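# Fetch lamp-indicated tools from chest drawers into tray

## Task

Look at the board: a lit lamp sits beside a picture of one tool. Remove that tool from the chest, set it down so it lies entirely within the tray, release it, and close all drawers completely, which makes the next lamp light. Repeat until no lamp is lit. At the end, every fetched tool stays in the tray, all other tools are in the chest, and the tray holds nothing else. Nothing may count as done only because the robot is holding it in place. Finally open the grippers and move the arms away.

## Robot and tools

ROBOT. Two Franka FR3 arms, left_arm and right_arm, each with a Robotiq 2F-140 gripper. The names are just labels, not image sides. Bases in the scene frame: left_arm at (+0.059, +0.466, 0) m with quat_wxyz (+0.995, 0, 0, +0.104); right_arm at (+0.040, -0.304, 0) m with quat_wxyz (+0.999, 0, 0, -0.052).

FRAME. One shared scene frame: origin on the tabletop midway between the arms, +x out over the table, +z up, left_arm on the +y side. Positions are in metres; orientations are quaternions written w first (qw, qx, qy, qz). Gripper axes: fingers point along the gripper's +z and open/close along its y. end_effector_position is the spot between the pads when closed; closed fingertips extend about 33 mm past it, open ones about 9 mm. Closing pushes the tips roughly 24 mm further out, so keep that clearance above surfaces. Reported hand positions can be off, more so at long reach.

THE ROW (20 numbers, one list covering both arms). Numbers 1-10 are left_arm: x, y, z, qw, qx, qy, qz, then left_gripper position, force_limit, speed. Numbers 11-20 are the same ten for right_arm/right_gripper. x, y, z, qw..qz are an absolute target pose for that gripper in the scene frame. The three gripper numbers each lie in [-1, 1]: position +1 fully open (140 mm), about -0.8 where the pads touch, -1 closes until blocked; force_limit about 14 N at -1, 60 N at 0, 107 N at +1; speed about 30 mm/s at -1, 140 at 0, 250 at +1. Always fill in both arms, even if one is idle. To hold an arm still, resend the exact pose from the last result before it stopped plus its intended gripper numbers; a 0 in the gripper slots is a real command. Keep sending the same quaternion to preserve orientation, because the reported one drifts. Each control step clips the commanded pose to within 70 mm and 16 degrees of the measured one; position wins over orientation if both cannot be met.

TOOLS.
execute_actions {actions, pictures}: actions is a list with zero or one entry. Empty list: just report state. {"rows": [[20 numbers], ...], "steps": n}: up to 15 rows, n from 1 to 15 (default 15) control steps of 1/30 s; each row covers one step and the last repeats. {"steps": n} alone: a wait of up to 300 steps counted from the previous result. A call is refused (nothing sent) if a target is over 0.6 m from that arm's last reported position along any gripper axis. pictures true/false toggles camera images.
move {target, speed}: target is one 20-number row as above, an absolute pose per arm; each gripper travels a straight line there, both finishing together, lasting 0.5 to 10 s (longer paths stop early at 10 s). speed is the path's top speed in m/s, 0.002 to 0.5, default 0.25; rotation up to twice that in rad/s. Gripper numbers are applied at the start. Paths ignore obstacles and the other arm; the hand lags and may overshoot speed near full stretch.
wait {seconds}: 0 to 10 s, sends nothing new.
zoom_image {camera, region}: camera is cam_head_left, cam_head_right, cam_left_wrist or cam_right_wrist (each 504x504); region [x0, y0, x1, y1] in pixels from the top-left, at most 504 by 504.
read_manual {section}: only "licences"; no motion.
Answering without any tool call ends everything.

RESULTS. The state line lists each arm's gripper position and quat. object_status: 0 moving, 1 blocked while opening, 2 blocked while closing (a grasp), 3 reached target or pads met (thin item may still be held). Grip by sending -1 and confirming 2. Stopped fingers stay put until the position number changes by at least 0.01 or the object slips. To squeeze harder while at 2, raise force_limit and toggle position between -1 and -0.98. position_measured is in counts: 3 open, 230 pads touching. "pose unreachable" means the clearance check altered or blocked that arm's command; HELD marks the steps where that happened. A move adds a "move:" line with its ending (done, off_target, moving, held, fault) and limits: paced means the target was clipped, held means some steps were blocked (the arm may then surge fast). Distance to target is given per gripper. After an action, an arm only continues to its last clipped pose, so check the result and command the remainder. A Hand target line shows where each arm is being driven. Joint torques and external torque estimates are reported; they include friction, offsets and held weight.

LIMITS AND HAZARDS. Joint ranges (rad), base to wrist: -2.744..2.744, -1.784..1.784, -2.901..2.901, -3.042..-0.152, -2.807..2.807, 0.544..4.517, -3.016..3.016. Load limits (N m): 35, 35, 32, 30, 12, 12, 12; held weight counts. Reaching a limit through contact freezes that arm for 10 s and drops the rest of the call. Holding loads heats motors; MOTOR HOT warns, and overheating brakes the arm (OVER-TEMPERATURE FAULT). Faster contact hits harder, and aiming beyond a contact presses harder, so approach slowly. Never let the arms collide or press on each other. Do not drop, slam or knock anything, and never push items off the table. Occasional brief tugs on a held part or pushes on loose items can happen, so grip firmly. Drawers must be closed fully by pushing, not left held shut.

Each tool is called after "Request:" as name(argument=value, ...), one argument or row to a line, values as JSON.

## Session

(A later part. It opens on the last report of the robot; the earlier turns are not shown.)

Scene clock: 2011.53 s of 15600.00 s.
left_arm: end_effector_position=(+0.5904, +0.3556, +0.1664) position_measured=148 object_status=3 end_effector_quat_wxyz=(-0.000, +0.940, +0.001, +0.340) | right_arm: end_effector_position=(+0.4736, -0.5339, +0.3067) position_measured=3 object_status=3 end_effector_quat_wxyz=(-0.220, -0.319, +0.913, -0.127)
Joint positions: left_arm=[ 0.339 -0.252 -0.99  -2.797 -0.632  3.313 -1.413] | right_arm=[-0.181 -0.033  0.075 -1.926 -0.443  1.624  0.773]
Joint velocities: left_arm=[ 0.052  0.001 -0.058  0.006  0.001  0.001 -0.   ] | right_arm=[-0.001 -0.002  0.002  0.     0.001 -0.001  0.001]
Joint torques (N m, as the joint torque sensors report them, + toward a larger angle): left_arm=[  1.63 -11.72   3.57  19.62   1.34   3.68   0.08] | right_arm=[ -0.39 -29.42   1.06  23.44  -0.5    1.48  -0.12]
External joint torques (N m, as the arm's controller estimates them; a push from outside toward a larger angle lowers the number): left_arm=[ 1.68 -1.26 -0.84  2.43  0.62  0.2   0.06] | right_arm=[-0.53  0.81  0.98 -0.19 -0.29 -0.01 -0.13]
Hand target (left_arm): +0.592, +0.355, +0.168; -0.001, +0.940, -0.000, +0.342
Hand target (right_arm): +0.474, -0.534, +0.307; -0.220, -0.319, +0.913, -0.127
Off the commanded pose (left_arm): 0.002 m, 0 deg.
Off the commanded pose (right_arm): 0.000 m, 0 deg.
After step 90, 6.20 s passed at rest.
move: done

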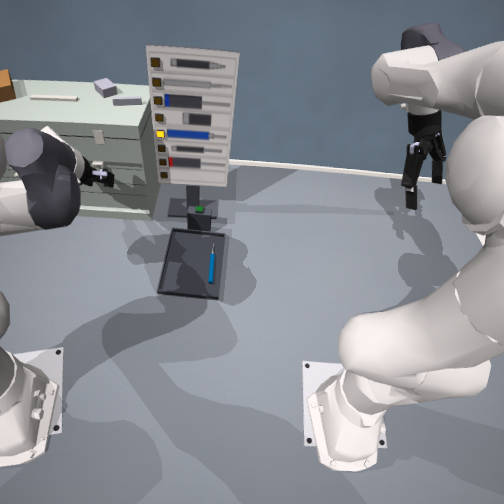

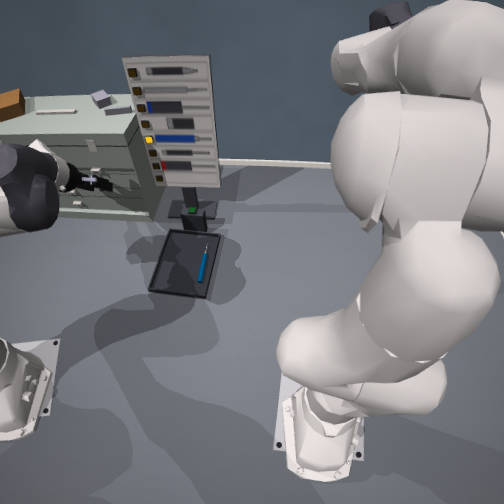

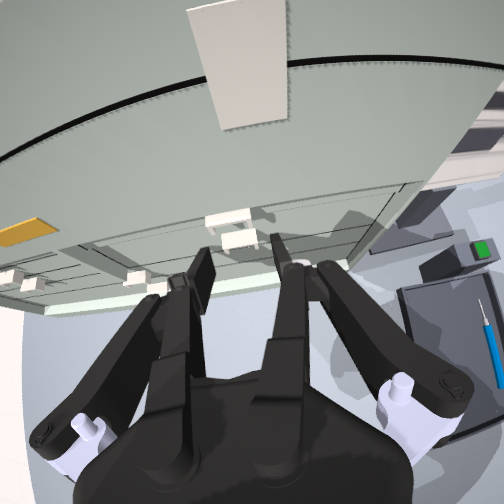

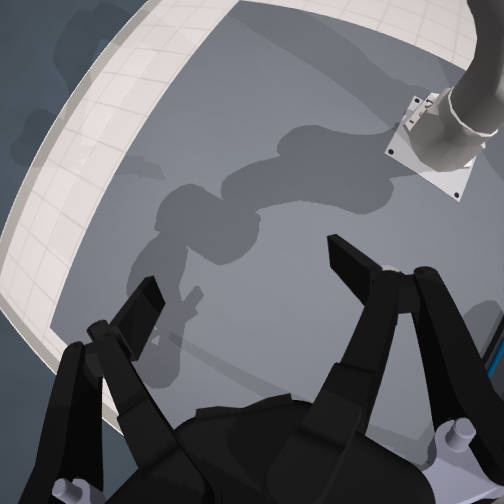

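Request:
move(
  target=[0.565,0.355,0.185,0,0.94,0,0.342,-0.15,0,0,0.4736,-0.5339,0.3067,-0.220,-0.319,0.913,-0.127,1,0,0],
  speed=0.08,
)

Request:
move(
  target=[0.58,0.355,0.205,0,0.94,0,0.342,-0.15,0,0,0.4736,-0.5339,0.3067,-0.220,-0.319,0.913,-0.127,1,0,0],
  speed=0.06,
)

Request:
move(
  target=[0.603,0.355,0.204,0,0.94,0,0.342,-0.15,0,0,0.4736,-0.5339,0.3067,-0.220,-0.319,0.913,-0.127,1,0,0],
  speed=0.03,
)

Request:
move(
  target=[0.56,0.37,0.19,0,0.94,0,0.342,-0.15,0,0,0.4736,-0.5339,0.3067,-0.220,-0.319,0.913,-0.127,1,0,0],
  speed=0.08,
)

Scene clock: 2028.87 s of 15600.00 s.
left_arm: end_effector_position=(+0.5667, +0.3543, +0.1868) position_measured=148 object_status=3 end_effector_quat_wxyz=(+0.002, +0.939, +0.002, +0.344) | right_arm: end_effector_position=(+0.4736, -0.5339, +0.3067) position_measured=3 object_status=3 end_effector_quat_wxyz=(-0.220, -0.319, +0.913, -0.127)
Joint positions: left_arm=[ 0.12  -0.379 -0.811 -2.86  -0.679  3.24  -1.413] | right_arm=[-0.181 -0.033  0.075 -1.926 -0.443  1.624  0.773]
Joint velocities: left_arm=[-0.008 -0.001  0.012 -0.002 -0.    -0.012  0.003] | right_arm=[ 0.001 -0.001  0.     0.001 -0.001  0.     0.002]
Joint torques (N m, as the joint torque sensors report them, + toward a larger angle): left_arm=[ -1.07 -11.44   7.    17.27   0.82   3.15   0.08] | right_arm=[ -0.29 -29.89   0.62  23.41  -0.53   1.46  -0.13]
External joint torques (N m, as the arm's controller estimates them; a push from outside toward a larger angle lowers the number): left_arm=[-1.08 -1.21  1.93 -0.61  0.03 -0.34  0.07] | right_arm=[-0.41  0.38  0.57 -0.28 -0.3  -0.04 -0.13]
Hand target (left_arm): +0.565, +0.354, +0.185; +0.002, +0.940, +0.001, +0.342
Hand target (right_arm): +0.474, -0.534, +0.307; -0.220, -0.319, +0.913, -0.127
Off the commanded pose (left_arm): 0.003 m, 0 deg.
Off the commanded pose (right_arm): 0.000 m, 0 deg.
After step 90, 13.40 s passed at rest.
move: done

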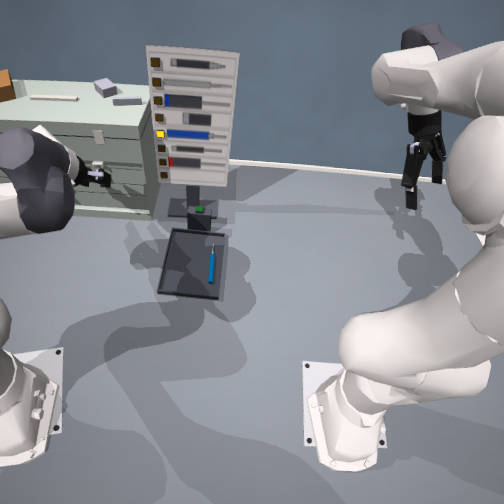

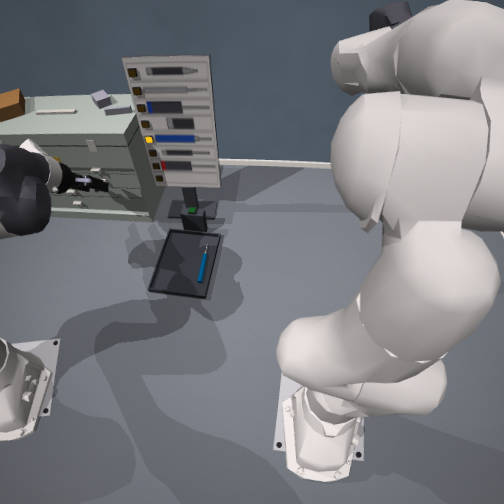

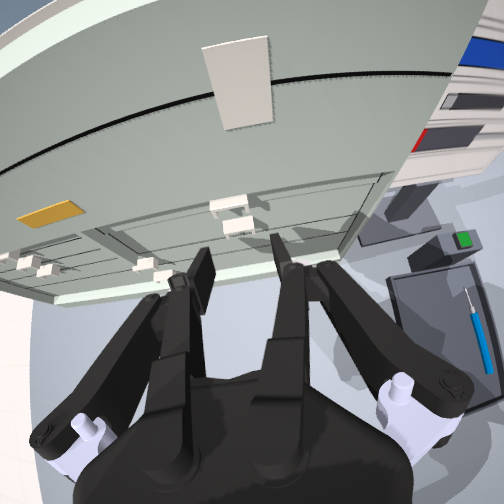

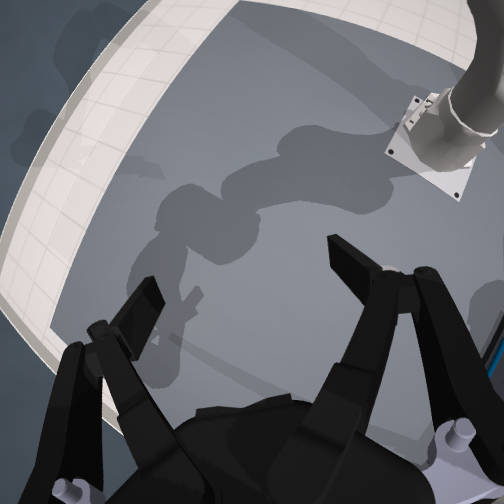

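Scene clock: 2029.57 s of 15600.00 s.
left_arm: end_effector_position=(+0.5808, +0.3553, +0.2065) position_measured=148 object_status=3 end_effector_quat_wxyz=(+0.001, +0.938, +0.002, +0.346) | right_arm: end_effector_position=(+0.4736, -0.5339, +0.3067) position_measured=3 object_status=3 end_effector_quat_wxyz=(-0.220, -0.319, +0.913, -0.127)
Joint positions: left_arm=[ 0.169 -0.417 -0.82  -2.813 -0.657  3.166 -1.413] | right_arm=[-0.181 -0.033  0.075 -1.926 -0.443  1.624  0.773]
Joint velocities: left_arm=[ 0.014 -0.003 -0.009  0.004  0.012 -0.049 -0.002] | right_arm=[-0.001  0.    -0.001  0.    -0.     0.001 -0.001]
Joint torques (N m, as the joint torque sensors report them, + toward a larger angle): left_arm=[  2.2  -11.02   5.09  21.12   1.45   3.15   0.08] | right_arm=[ -0.25 -29.82   0.66  23.78  -0.56   1.51  -0.12]
External joint torques (N m, as the arm's controller estimates them; a push from outside toward a larger angle lowers the number): left_arm=[ 2.17 -1.42 -0.86  2.4   0.65 -0.33  0.06] | right_arm=[-0.2   0.35  0.78  0.17 -0.32  0.02 -0.13]
Hand target (left_arm): +0.580, +0.355, +0.205; +0.001, +0.940, +0.000, +0.342
Hand target (right_arm): +0.474, -0.534, +0.307; -0.220, -0.319, +0.913, -0.127
Off the commanded pose (left_arm): 0.002 m, 1 deg.
Off the commanded pose (right_arm): 0.000 m, 0 deg.
move: done

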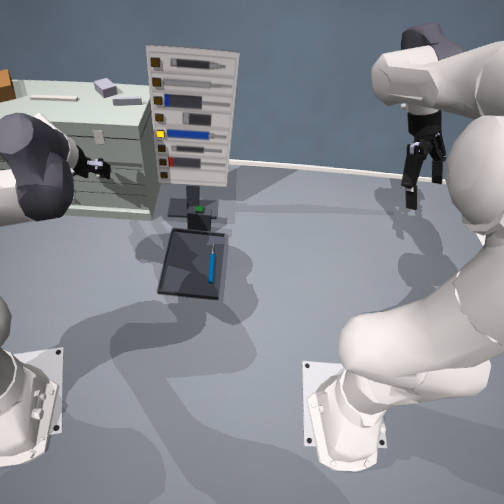

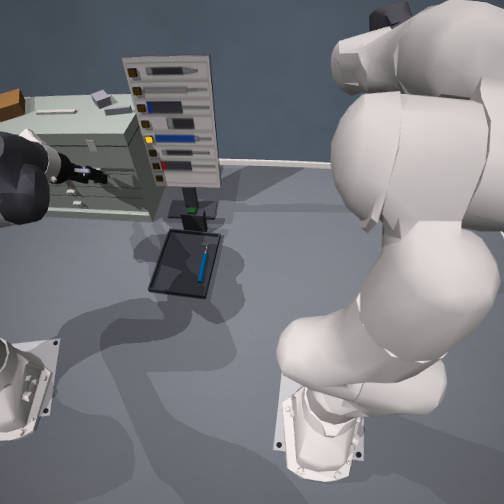

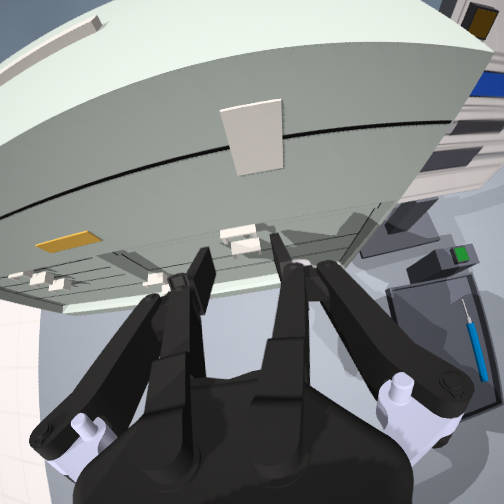

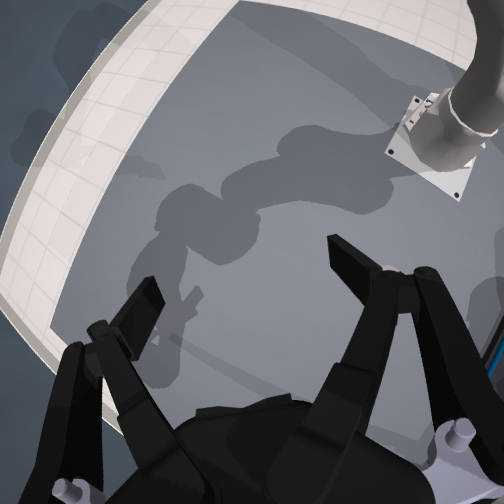

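Scene clock: 2030.53 s of 15600.00 s.
left_arm: end_effector_position=(+0.5977, +0.3553, +0.2038) position_measured=148 object_status=3 end_effector_quat_wxyz=(-0.005, +0.940, -0.004, +0.342) | right_arm: end_effector_position=(+0.4736, -0.5339, +0.3067) position_measured=3 object_status=3 end_effector_quat_wxyz=(-0.220, -0.319, +0.913, -0.127)
Joint positions: left_arm=[ 0.28  -0.374 -0.903 -2.762 -0.621  3.166 -1.413] | right_arm=[-0.181 -0.033  0.075 -1.926 -0.443  1.624  0.773]
Joint velocities: left_arm=[ 0.021 -0.006 -0.026  0.003 -0.001 -0.001 -0.001] | right_arm=[-0.001 -0.     0.001 -0.001  0.002 -0.001  0.001]
Joint torques (N m, as the joint torque sensors report them, + toward a larger angle): left_arm=[ 6.21  0.21  6.11 28.3   1.92  3.92 -0.03] | right_arm=[ -0.01 -29.63   0.46  23.52  -0.47   1.47  -0.13]
External joint torques (N m, as the arm's controller estimates them; a push from outside toward a larger angle lowers the number): left_arm=[ 6.2   9.77 -0.09  9.43  1.17  0.43 -0.05] | right_arm=[ 0.03  0.48  0.58 -0.02 -0.24 -0.01 -0.14]
Hand target (left_arm): +0.603, +0.355, +0.204; -0.001, +0.940, -0.000, +0.342
Hand target (right_arm): +0.474, -0.534, +0.307; -0.220, -0.319, +0.913, -0.127
Off the commanded pose (left_arm): 0.005 m, 1 deg.
Off the commanded pose (right_arm): 0.000 m, 0 deg.
move: off_target (left_arm)

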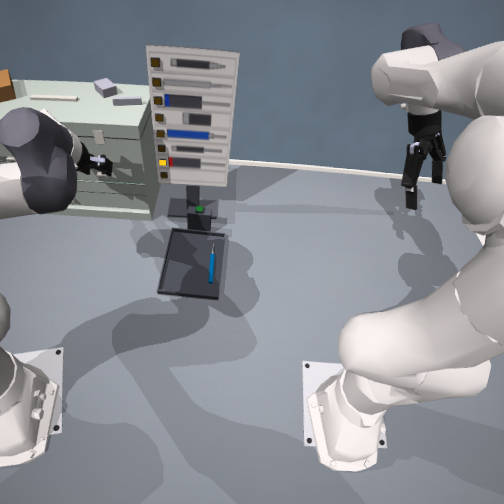

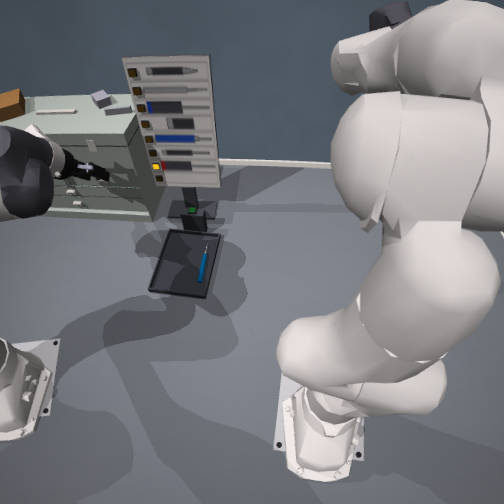

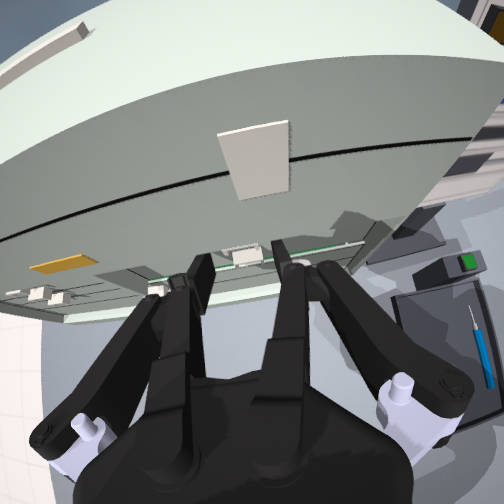

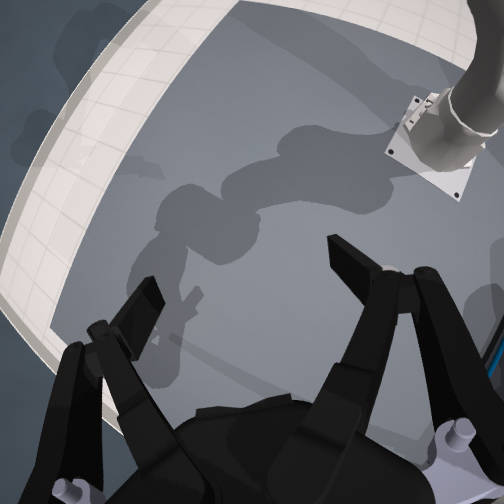

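Scene clock: 2031.43 s of 15600.00 s.
left_arm: end_effector_position=(+0.5596, +0.3692, +0.1886) position_measured=148 object_status=3 end_effector_quat_wxyz=(+0.003, +0.941, +0.004, +0.339) | right_arm: end_effector_position=(+0.4736, -0.5339, +0.3067) position_measured=3 object_status=3 end_effector_quat_wxyz=(-0.220, -0.319, +0.913, -0.127)
Joint positions: left_arm=[ 0.049 -0.405 -0.707 -2.887 -0.675  3.215 -1.385] | right_arm=[-0.181 -0.033  0.075 -1.926 -0.443  1.624  0.773]
Joint velocities: left_arm=[-0.019 -0.     0.022 -0.003  0.001  0.019  0.01 ] | right_arm=[ 0.    -0.     0.     0.     0.001  0.    -0.   ]
Joint torques (N m, as the joint torque sensors report them, + toward a larger angle): left_arm=[ -1.11 -11.69   6.2   17.21   1.43   3.86   0.13] | right_arm=[ -0.27 -29.74   0.86  23.86  -0.55   1.46  -0.11]
External joint torques (N m, as the arm's controller estimates them; a push from outside toward a larger angle lowers the number): left_arm=[-1.14 -1.    1.63 -1.06  0.59  0.4   0.12] | right_arm=[-0.32  0.44  0.89  0.25 -0.33 -0.03 -0.12]
Hand target (left_arm): +0.560, +0.369, +0.190; +0.001, +0.940, +0.000, +0.342
Hand target (right_arm): +0.474, -0.534, +0.307; -0.220, -0.319, +0.913, -0.127
Off the commanded pose (left_arm): 0.002 m, 1 deg.
Off the commanded pose (right_arm): 0.000 m, 0 deg.
move: done

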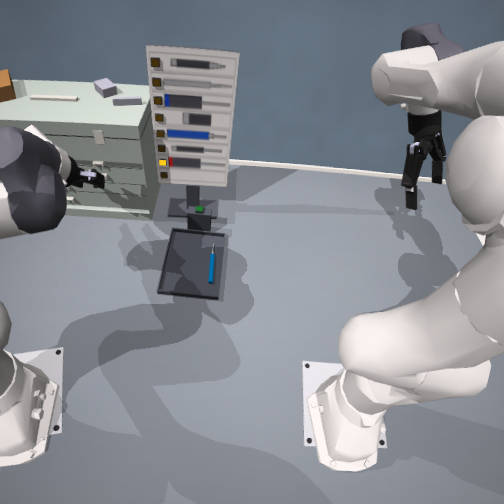

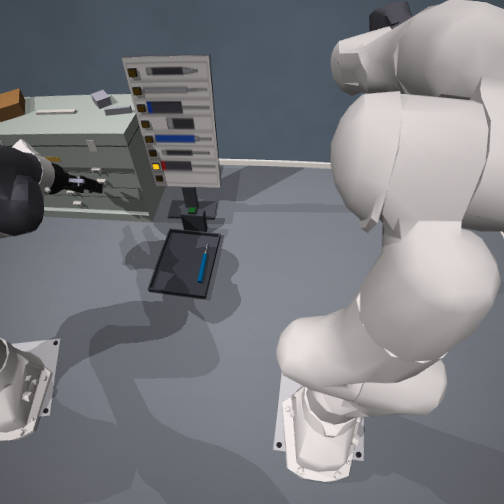

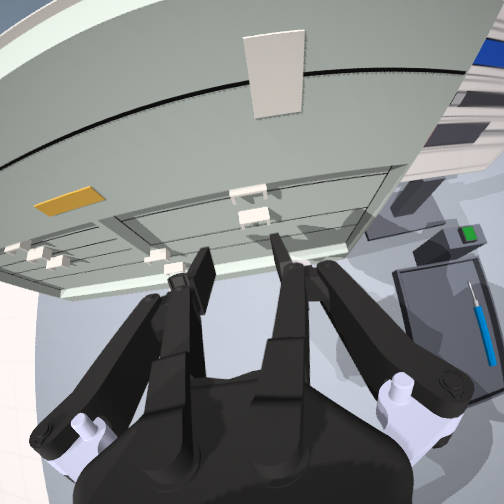

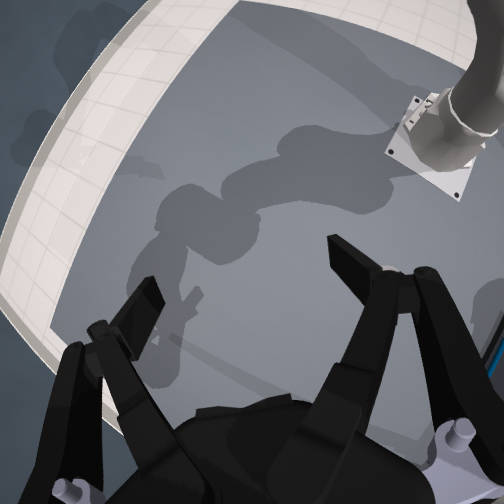

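Request:
move(
  target=[0.562,0.478,0.095,0,0.94,0,0.342,-0.15,0,0,0.4736,-0.5339,0.3067,-0.220,-0.319,0.913,-0.127,1,0,0],
  speed=0.12,
)

Request:
move(
  target=[0.596,0.478,0.079,0,0.94,0,0.342,-0.15,0,0,0.4736,-0.5339,0.3067,-0.220,-0.319,0.913,-0.127,1,0,0],
  speed=0.05,
)

Request:
move(
  target=[0.596,0.478,0.079,0,0.94,0,0.342,-1,0,-0.3,0.4736,-0.5339,0.3067,-0.220,-0.319,0.913,-0.127,1,0,0],
  speed=0.05,
)

Scene clock: 2045.23 s of 15600.00 s.
left_arm: end_effector_position=(+0.5608, +0.4769, +0.0949) position_measured=148 object_status=3 end_effector_quat_wxyz=(-0.007, +0.940, -0.009, +0.340) | right_arm: end_effector_position=(+0.4736, -0.5339, +0.3067) position_measured=3 object_status=3 end_effector_quat_wxyz=(-0.220, -0.319, +0.913, -0.127)
Joint positions: left_arm=[-0.09   0.009 -0.083 -2.964  0.028  3.666 -1.547] | right_arm=[-0.181 -0.033  0.075 -1.926 -0.443  1.624  0.773]
Joint velocities: left_arm=[ 0.004 -0.     0.004  0.001  0.029  0.006 -0.051] | right_arm=[-0.001  0.     0.    -0.    -0.     0.001  0.001]
Joint torques (N m, as the joint torque sensors report them, + toward a larger angle): left_arm=[  0.76 -21.27   1.72  12.33   0.84   4.02  -0.19] | right_arm=[ -0.46 -29.62   1.05  23.72  -0.52   1.49  -0.12]
External joint torques (N m, as the arm's controller estimates them; a push from outside toward a larger angle lowers the number): left_arm=[ 0.8  -0.3   1.76 -0.55  0.71  0.52 -0.21] | right_arm=[-0.35  0.51  1.23  0.15 -0.28  0.01 -0.13]
Hand target (left_arm): +0.561, +0.478, +0.095; -0.004, +0.940, -0.000, +0.341
Hand target (right_arm): +0.474, -0.534, +0.307; -0.220, -0.319, +0.913, -0.127
Off the commanded pose (left_arm): 0.002 m, 1 deg.
Off the commanded pose (right_arm): 0.000 m, 0 deg.
After step 90, 8.77 s passed at rest.
move: done

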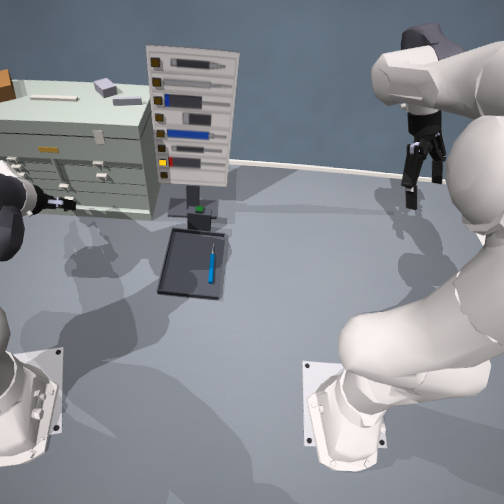

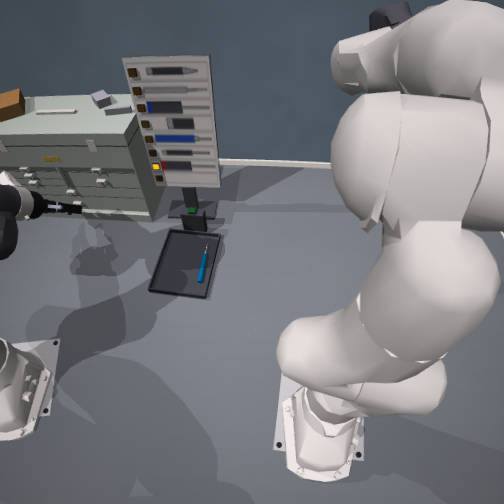

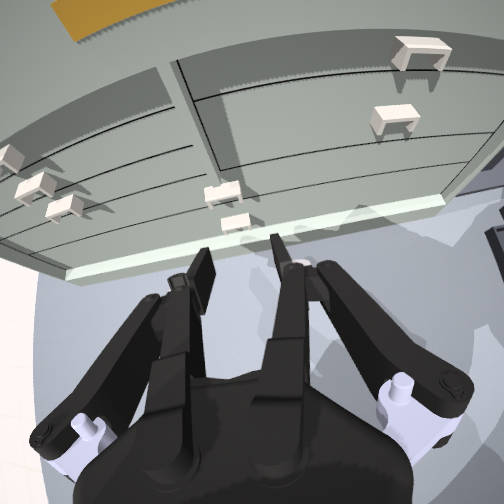

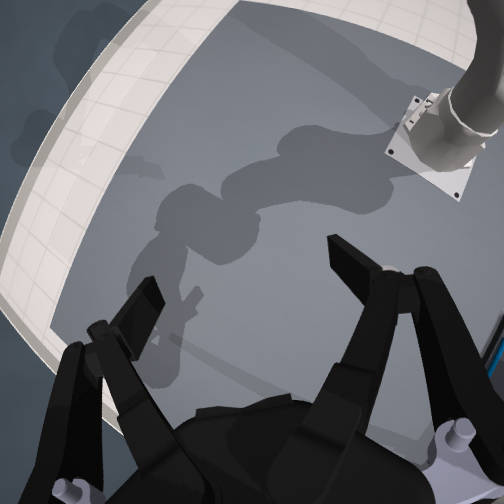

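Scene clock: 2046.30 s of 15600.00 s.
left_arm: end_effector_position=(+0.5946, +0.4773, +0.0782) position_measured=148 object_status=3 end_effector_quat_wxyz=(-0.002, +0.941, -0.003, +0.340) | right_arm: end_effector_position=(+0.4736, -0.5339, +0.3067) position_measured=3 object_status=3 end_effector_quat_wxyz=(-0.220, -0.319, +0.913, -0.127)
Joint positions: left_arm=[-0.085  0.141 -0.083 -2.851  0.031  3.685 -1.552] | right_arm=[-0.181 -0.033  0.075 -1.926 -0.443  1.624  0.773]
Joint velocities: left_arm=[ 0.004  0.003  0.001  0.005  0.002  0.004 -0.005] | right_arm=[ 0.    -0.    -0.001  0.     0.    -0.001 -0.001]
Joint torques (N m, as the joint torque sensors report them, + toward a larger angle): left_arm=[  1.6  -25.06   0.57  14.72   0.69   3.95  -0.21] | right_arm=[ -0.16 -30.12   0.5   23.32  -0.52   1.45  -0.16]
External joint torques (N m, as the arm's controller estimates them; a push from outside toward a larger angle lowers the number): left_arm=[ 1.53  0.    0.64  2.24  0.56  0.45 -0.23] | right_arm=[-0.15  0.11  0.58 -0.3  -0.29 -0.03 -0.17]
Hand target (left_arm): +0.596, +0.478, +0.079; -0.001, +0.940, -0.001, +0.342
Hand target (right_arm): +0.474, -0.534, +0.307; -0.220, -0.319, +0.913, -0.127
Off the commanded pose (left_arm): 0.002 m, 0 deg.
Off the commanded pose (right_arm): 0.000 m, 0 deg.
move: done

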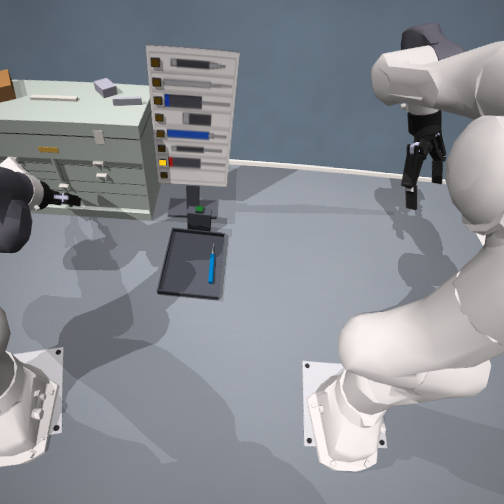

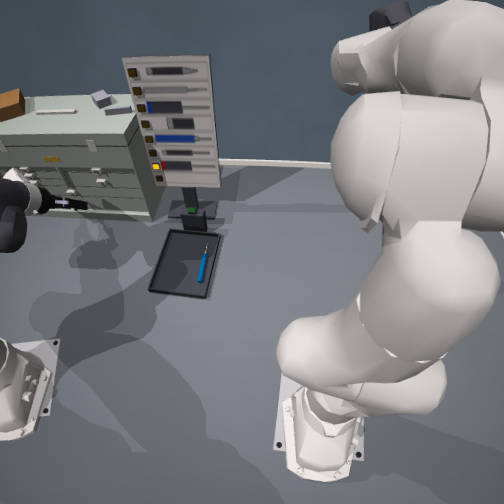

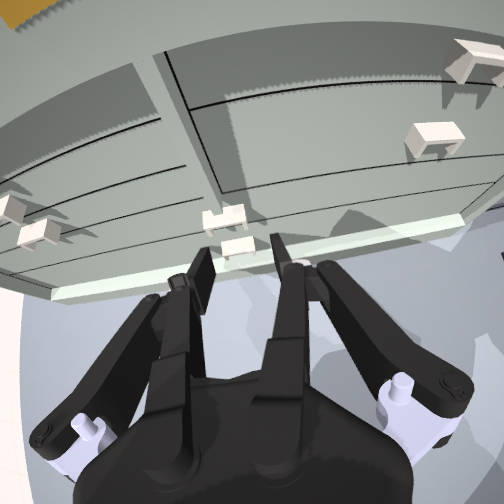

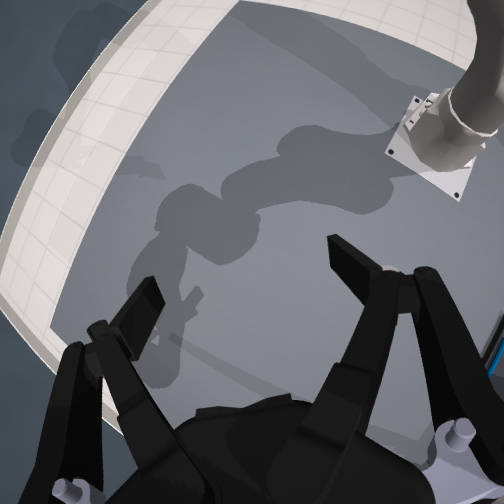

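Scene clock: 2047.00 s of 15600.00 s.
left_arm: end_effector_position=(+0.5944, +0.4788, +0.0781) position_measured=193 object_status=2 end_effector_quat_wxyz=(-0.002, +0.940, -0.003, +0.340) | right_arm: end_effector_position=(+0.4736, -0.5339, +0.3067) position_measured=3 object_status=3 end_effector_quat_wxyz=(-0.220, -0.319, +0.913, -0.127)
Joint positions: left_arm=[-0.082  0.141 -0.082 -2.851  0.033  3.686 -1.552] | right_arm=[-0.181 -0.033  0.075 -1.926 -0.443  1.624  0.773]
Joint velocities: left_arm=[ 0.     0.001  0.     0.002  0.001  0.    -0.   ] | right_arm=[-0.001 -0.001  0.    -0.     0.001 -0.     0.002]
Joint torques (N m, as the joint torque sensors report them, + toward a larger angle): left_arm=[  1.01 -24.05  -0.15  14.52   0.86   4.13  -0.4 ] | right_arm=[  0.02 -29.84   0.96  24.15  -0.49   1.49  -0.07]
External joint torques (N m, as the arm's controller estimates them; a push from outside toward a larger angle lowers the number): left_arm=[ 1.04  0.96  0.02  2.    0.7   0.63 -0.42] | right_arm=[ 0.07  0.45  1.08  0.51 -0.26  0.   -0.08]
Hand target (left_arm): +0.596, +0.478, +0.079; -0.000, +0.940, -0.000, +0.342
Hand target (right_arm): +0.474, -0.534, +0.307; -0.220, -0.319, +0.913, -0.127
Off the commanded pose (left_arm): 0.002 m, 0 deg.
Off the commanded pose (right_arm): 0.000 m, 0 deg.
move: done

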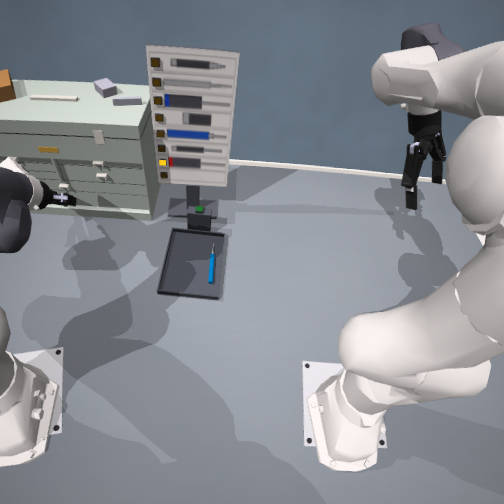

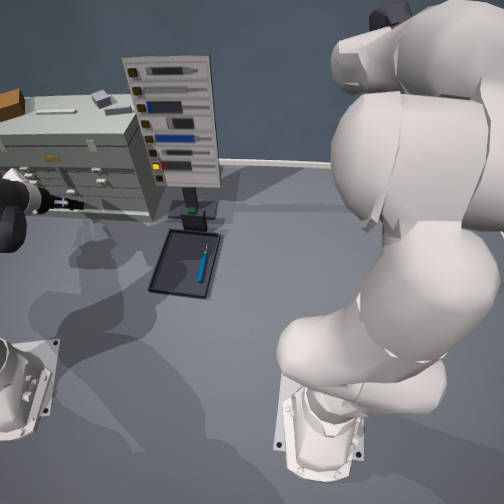

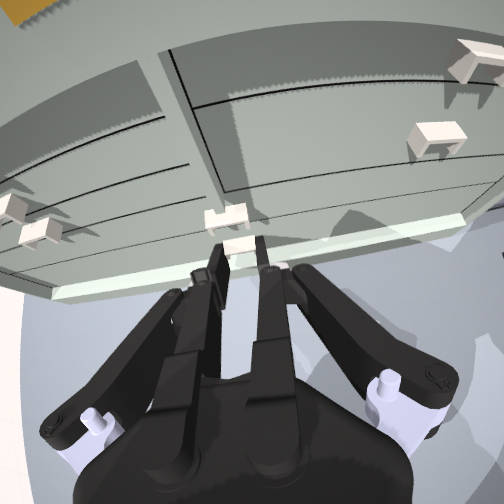

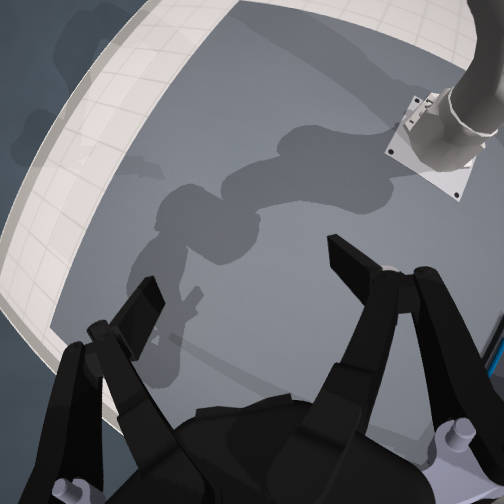

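Request:
move(
  target=[0.551,0.478,0.079,0,0.94,0,0.342,-1,0,-0.3,0.4736,-0.5339,0.3067,-0.220,-0.319,0.913,-0.127,1,0,0],
  speed=0.04,
)

Request:
execute_actions(
  actions=[
    {"rows":[[0.552,0.478,0.079,0,0.94,0,0.342,-0.3,0,0,0.4736,-0.5339,0.3067,-0.220,-0.319,0.913,-0.127,1,0,0]],"steps":10},
  ],
  pictures=false,
)

Request:
move(
  target=[0.563,0.478,0.088,0,0.985,0,0.174,-0.3,0,0,0.4736,-0.5339,0.3067,-0.220,-0.319,0.913,-0.127,1,0,0],
  speed=0.15,
)

Request:
move(
  target=[0.563,0.478,0.088,0,0.985,0,0.174,-1,0,-0.3,0.4736,-0.5339,0.3067,-0.220,-0.319,0.913,-0.127,1,0,0],
  speed=0.05,
)

Scene clock: 2059.07 s of 15600.00 s.
left_arm: end_effector_position=(+0.5516, +0.4802, +0.0781) position_measured=193 object_status=2 end_effector_quat_wxyz=(-0.003, +0.940, -0.001, +0.340) | right_arm: end_effector_position=(+0.4736, -0.5339, +0.3067) position_measured=3 object_status=3 end_effector_quat_wxyz=(-0.220, -0.319, +0.913, -0.127)
Joint positions: left_arm=[-0.07   0.076 -0.082 -2.979  0.046  3.749 -1.558] | right_arm=[-0.181 -0.033  0.075 -1.926 -0.443  1.624  0.773]
Joint velocities: left_arm=[ 0.001 -0.001  0.001 -0.004  0.002  0.005 -0.001] | right_arm=[-0.001 -0.001  0.     0.    -0.001  0.     0.   ]
Joint torques (N m, as the joint torque sensors report them, + toward a larger angle): left_arm=[ -0.36 -24.24  -0.78   9.31   1.29   4.14  -0.41] | right_arm=[ -0.01 -29.65   0.9   23.74  -0.52   1.47  -0.11]
External joint torques (N m, as the arm's controller estimates them; a push from outside toward a larger angle lowers the number): left_arm=[-0.4  -2.62 -0.76 -1.94  1.22  0.63 -0.43] | right_arm=[ 0.1   0.58  1.08  0.09 -0.28 -0.02 -0.12]
Hand target (left_arm): +0.551, +0.478, +0.079; +0.000, +0.940, +0.000, +0.342
Hand target (right_arm): +0.474, -0.534, +0.307; -0.220, -0.319, +0.913, -0.127
Off the commanded pose (left_arm): 0.002 m, 0 deg.
Off the commanded pose (right_arm): 0.000 m, 0 deg.
After step 90, 7.67 s passed at rest.
move: done

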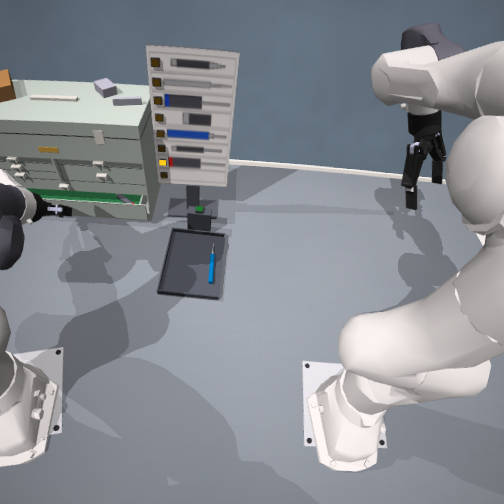

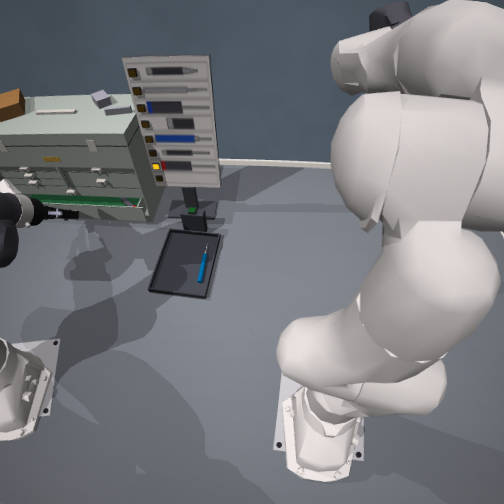

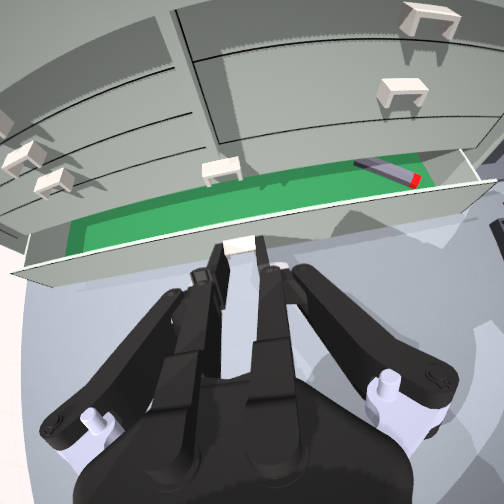

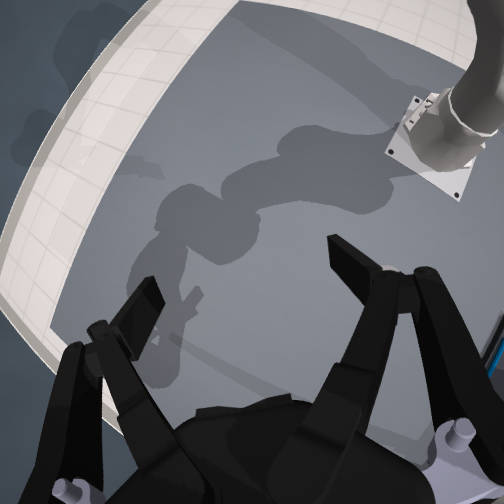

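Scene clock: 2059.40 s of 15600.00 s.
left_arm: end_effector_position=(+0.5514, +0.4794, +0.0780) position_measured=167 object_status=0 end_effector_quat_wxyz=(-0.002, +0.940, -0.001, +0.340) | right_arm: end_effector_position=(+0.4736, -0.5339, +0.3067) position_measured=3 object_status=3 end_effector_quat_wxyz=(-0.220, -0.319, +0.913, -0.127)
Joint positions: left_arm=[-0.07   0.076 -0.082 -2.979  0.049  3.749 -1.562] | right_arm=[-0.181 -0.033  0.075 -1.926 -0.443  1.624  0.773]
Joint velocities: left_arm=[-0.002 -0.     0.001  0.001  0.005  0.    -0.008] | right_arm=[ 0.001 -0.001 -0.    -0.001 -0.001  0.     0.   ]
Joint torques (N m, as the joint torque sensors report them, + toward a larger angle): left_arm=[ -0.22 -22.69  -0.17  11.36   0.73   3.97  -0.21] | right_arm=[ -0.52 -29.77   0.84  23.75  -0.51   1.47  -0.13]
External joint torques (N m, as the arm's controller estimates them; a push from outside toward a larger angle lowers the number): left_arm=[-0.18 -1.06 -0.06  0.1   0.63  0.46 -0.23] | right_arm=[-0.52  0.45  0.91  0.12 -0.28 -0.03 -0.14]
Hand target (left_arm): +0.552, +0.478, +0.079; -0.000, +0.940, -0.000, +0.342
Hand target (right_arm): +0.474, -0.534, +0.307; -0.220, -0.319, +0.913, -0.127
Off the commanded pose (left_arm): 0.002 m, 0 deg.
Off the commanded pose (right_arm): 0.000 m, 0 deg.
Steps of this call (steps 1 to 10: all 10 steps of this action). Readings (end_effector_position | what the end effector reports):
1: left_arm (+0.5516, +0.4802, +0.0781) | right_arm (+0.4736, -0.5339, +0.3067) | left_arm position_measured=193 object_status=0 | right_arm position_measured=3 object_status=3
2: left_arm (+0.5514, +0.4802, +0.0779) | right_arm (+0.4736, -0.5339, +0.3067) | left_arm position_measured=191 object_status=0 | right_arm position_measured=3 object_status=3
4: left_arm (+0.5514, +0.4798, +0.0779) | right_arm (+0.4736, -0.5339, +0.3067) | left_arm position_measured=171 object_status=0 | right_arm position_measured=3 object_status=3
8: left_arm (+0.5514, +0.4795, +0.0780) | right_arm (+0.4736, -0.5339, +0.3067) | left_arm position_measured=167 object_status=0 | right_arm position_measured=3 object_status=3
10: the state above

Scene clock: 2061.50 s of 15600.00 s.
left_arm: end_effector_position=(+0.5620, +0.4752, +0.0895) position_measured=167 object_status=3 end_effector_quat_wxyz=(+0.002, +0.984, +0.009, +0.176) | right_arm: end_effector_position=(+0.4736, -0.5339, +0.3067) position_measured=3 object_status=3 end_effector_quat_wxyz=(-0.220, -0.319, +0.913, -0.127)
Joint positions: left_arm=[-0.224 -0.09   0.033 -2.731 -0.032  2.995 -1.542] | right_arm=[-0.181 -0.033  0.075 -1.926 -0.443  1.624  0.773]
Joint velocities: left_arm=[-0.025 -0.     0.024  0.001 -0.033 -0.014  0.061] | right_arm=[-0.     0.001  0.     0.    -0.    -0.     0.001]
Joint torques (N m, as the joint torque sensors report them, + toward a larger angle): left_arm=[ -2.04 -23.     1.61  20.26  -0.02   2.81   0.12] | right_arm=[  0.2  -29.47   1.04  23.71  -0.53   1.47  -0.17]
External joint torques (N m, as the arm's controller estimates them; a push from outside toward a larger angle lowers the number): left_arm=[-2.07  0.18  1.75  1.7  -0.49 -0.42  0.12] | right_arm=[ 0.19  0.66  1.1   0.11 -0.31 -0.02 -0.17]
Hand target (left_arm): +0.562, +0.475, +0.089; +0.002, +0.985, +0.001, +0.174
Hand target (right_arm): +0.474, -0.534, +0.307; -0.220, -0.319, +0.913, -0.127
Off the commanded pose (left_arm): 0.003 m, 1 deg.
Off the commanded pose (right_arm): 0.000 m, 0 deg.
move: done

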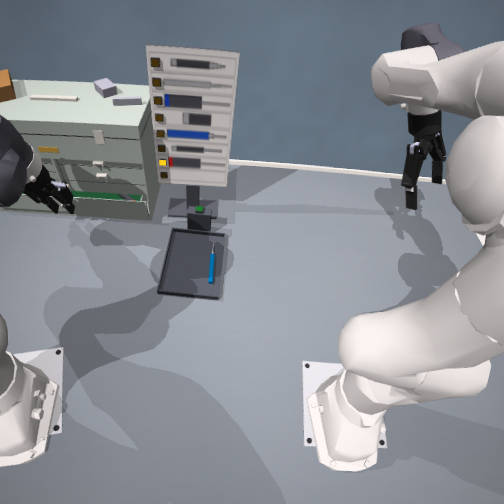

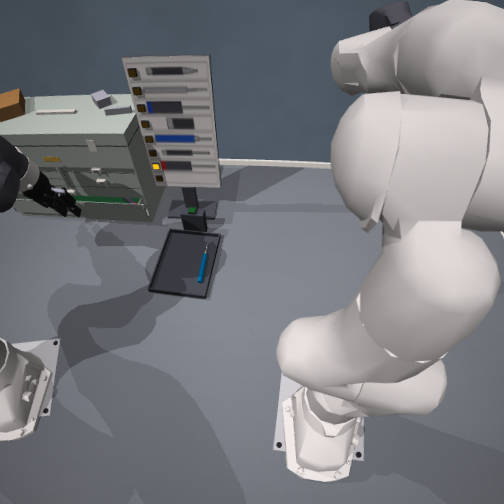

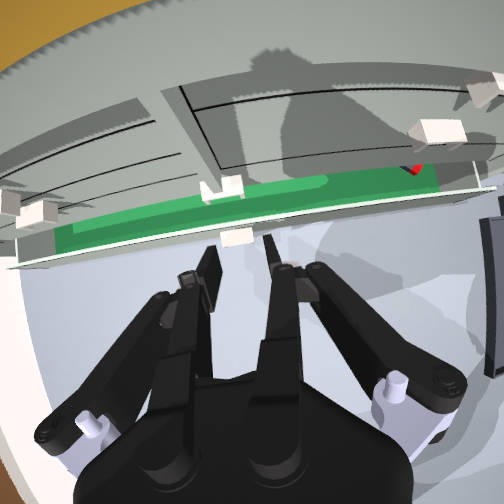

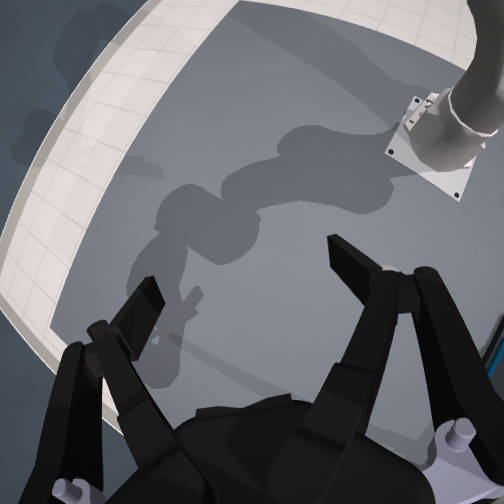

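Scene clock: 2062.20 s of 15600.00 s.
left_arm: end_effector_position=(+0.5638, +0.4765, +0.0898) position_measured=197 object_status=2 end_effector_quat_wxyz=(+0.001, +0.984, +0.004, +0.176) | right_arm: end_effector_position=(+0.4736, -0.5339, +0.3067) position_measured=3 object_status=3 end_effector_quat_wxyz=(-0.220, -0.319, +0.913, -0.127)
Joint positions: left_arm=[-0.223 -0.086  0.035 -2.726 -0.031  2.994 -1.53 ] | right_arm=[-0.181 -0.033  0.075 -1.926 -0.443  1.624  0.773]
Joint velocities: left_arm=[ 0.    -0.    -0.001  0.002  0.    -0.     0.015] | right_arm=[-0.    -0.001  0.     0.001  0.001 -0.     0.001]
Joint torques (N m, as the joint torque sensors report them, + toward a larger angle): left_arm=[  0.33 -22.08   2.4   20.01   0.79   2.9    0.4 ] | right_arm=[ -0.24 -29.69   0.93  23.5   -0.47   1.43  -0.09]
External joint torques (N m, as the arm's controller estimates them; a push from outside toward a larger angle lowers the number): left_arm=[ 0.37  1.26  2.61  1.41  0.33 -0.33  0.39] | right_arm=[-0.33  0.67  0.91 -0.21 -0.25 -0.07 -0.1 ]
Hand target (left_arm): +0.563, +0.478, +0.088; -0.000, +0.985, +0.000, +0.174
Hand target (right_arm): +0.474, -0.534, +0.307; -0.220, -0.319, +0.913, -0.127
Off the commanded pose (left_arm): 0.002 m, 1 deg.
Off the commanded pose (right_arm): 0.000 m, 0 deg.
move: done

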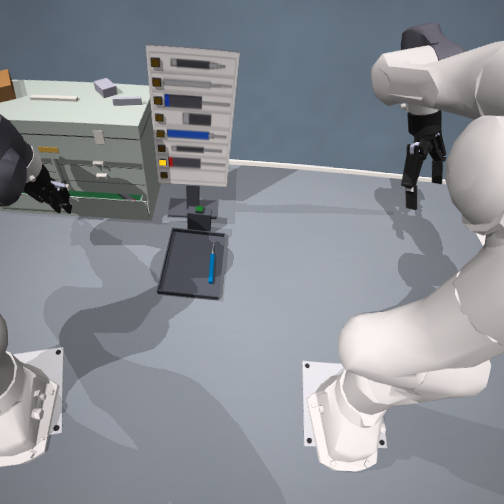

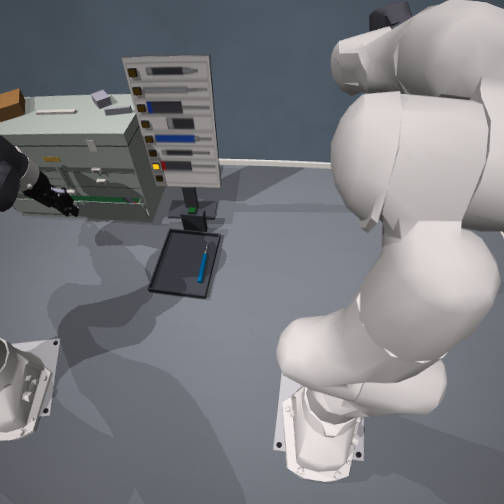

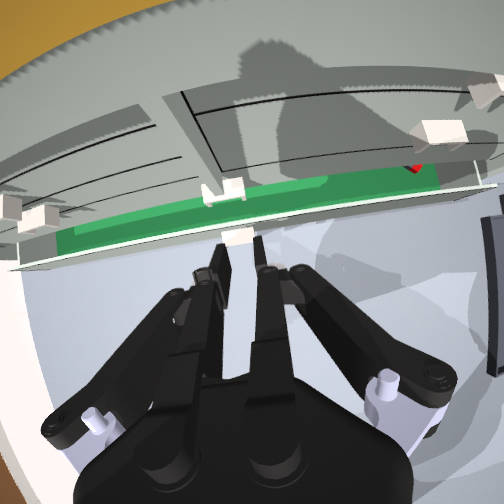

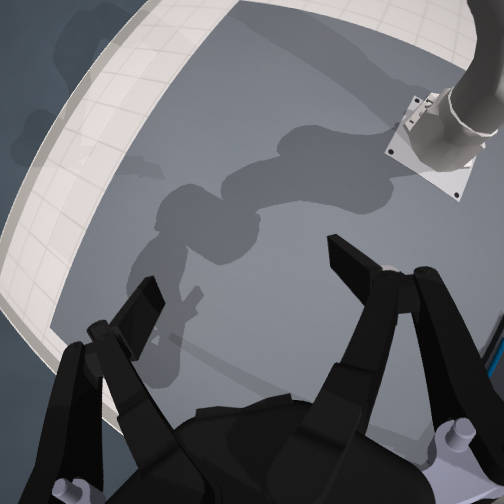

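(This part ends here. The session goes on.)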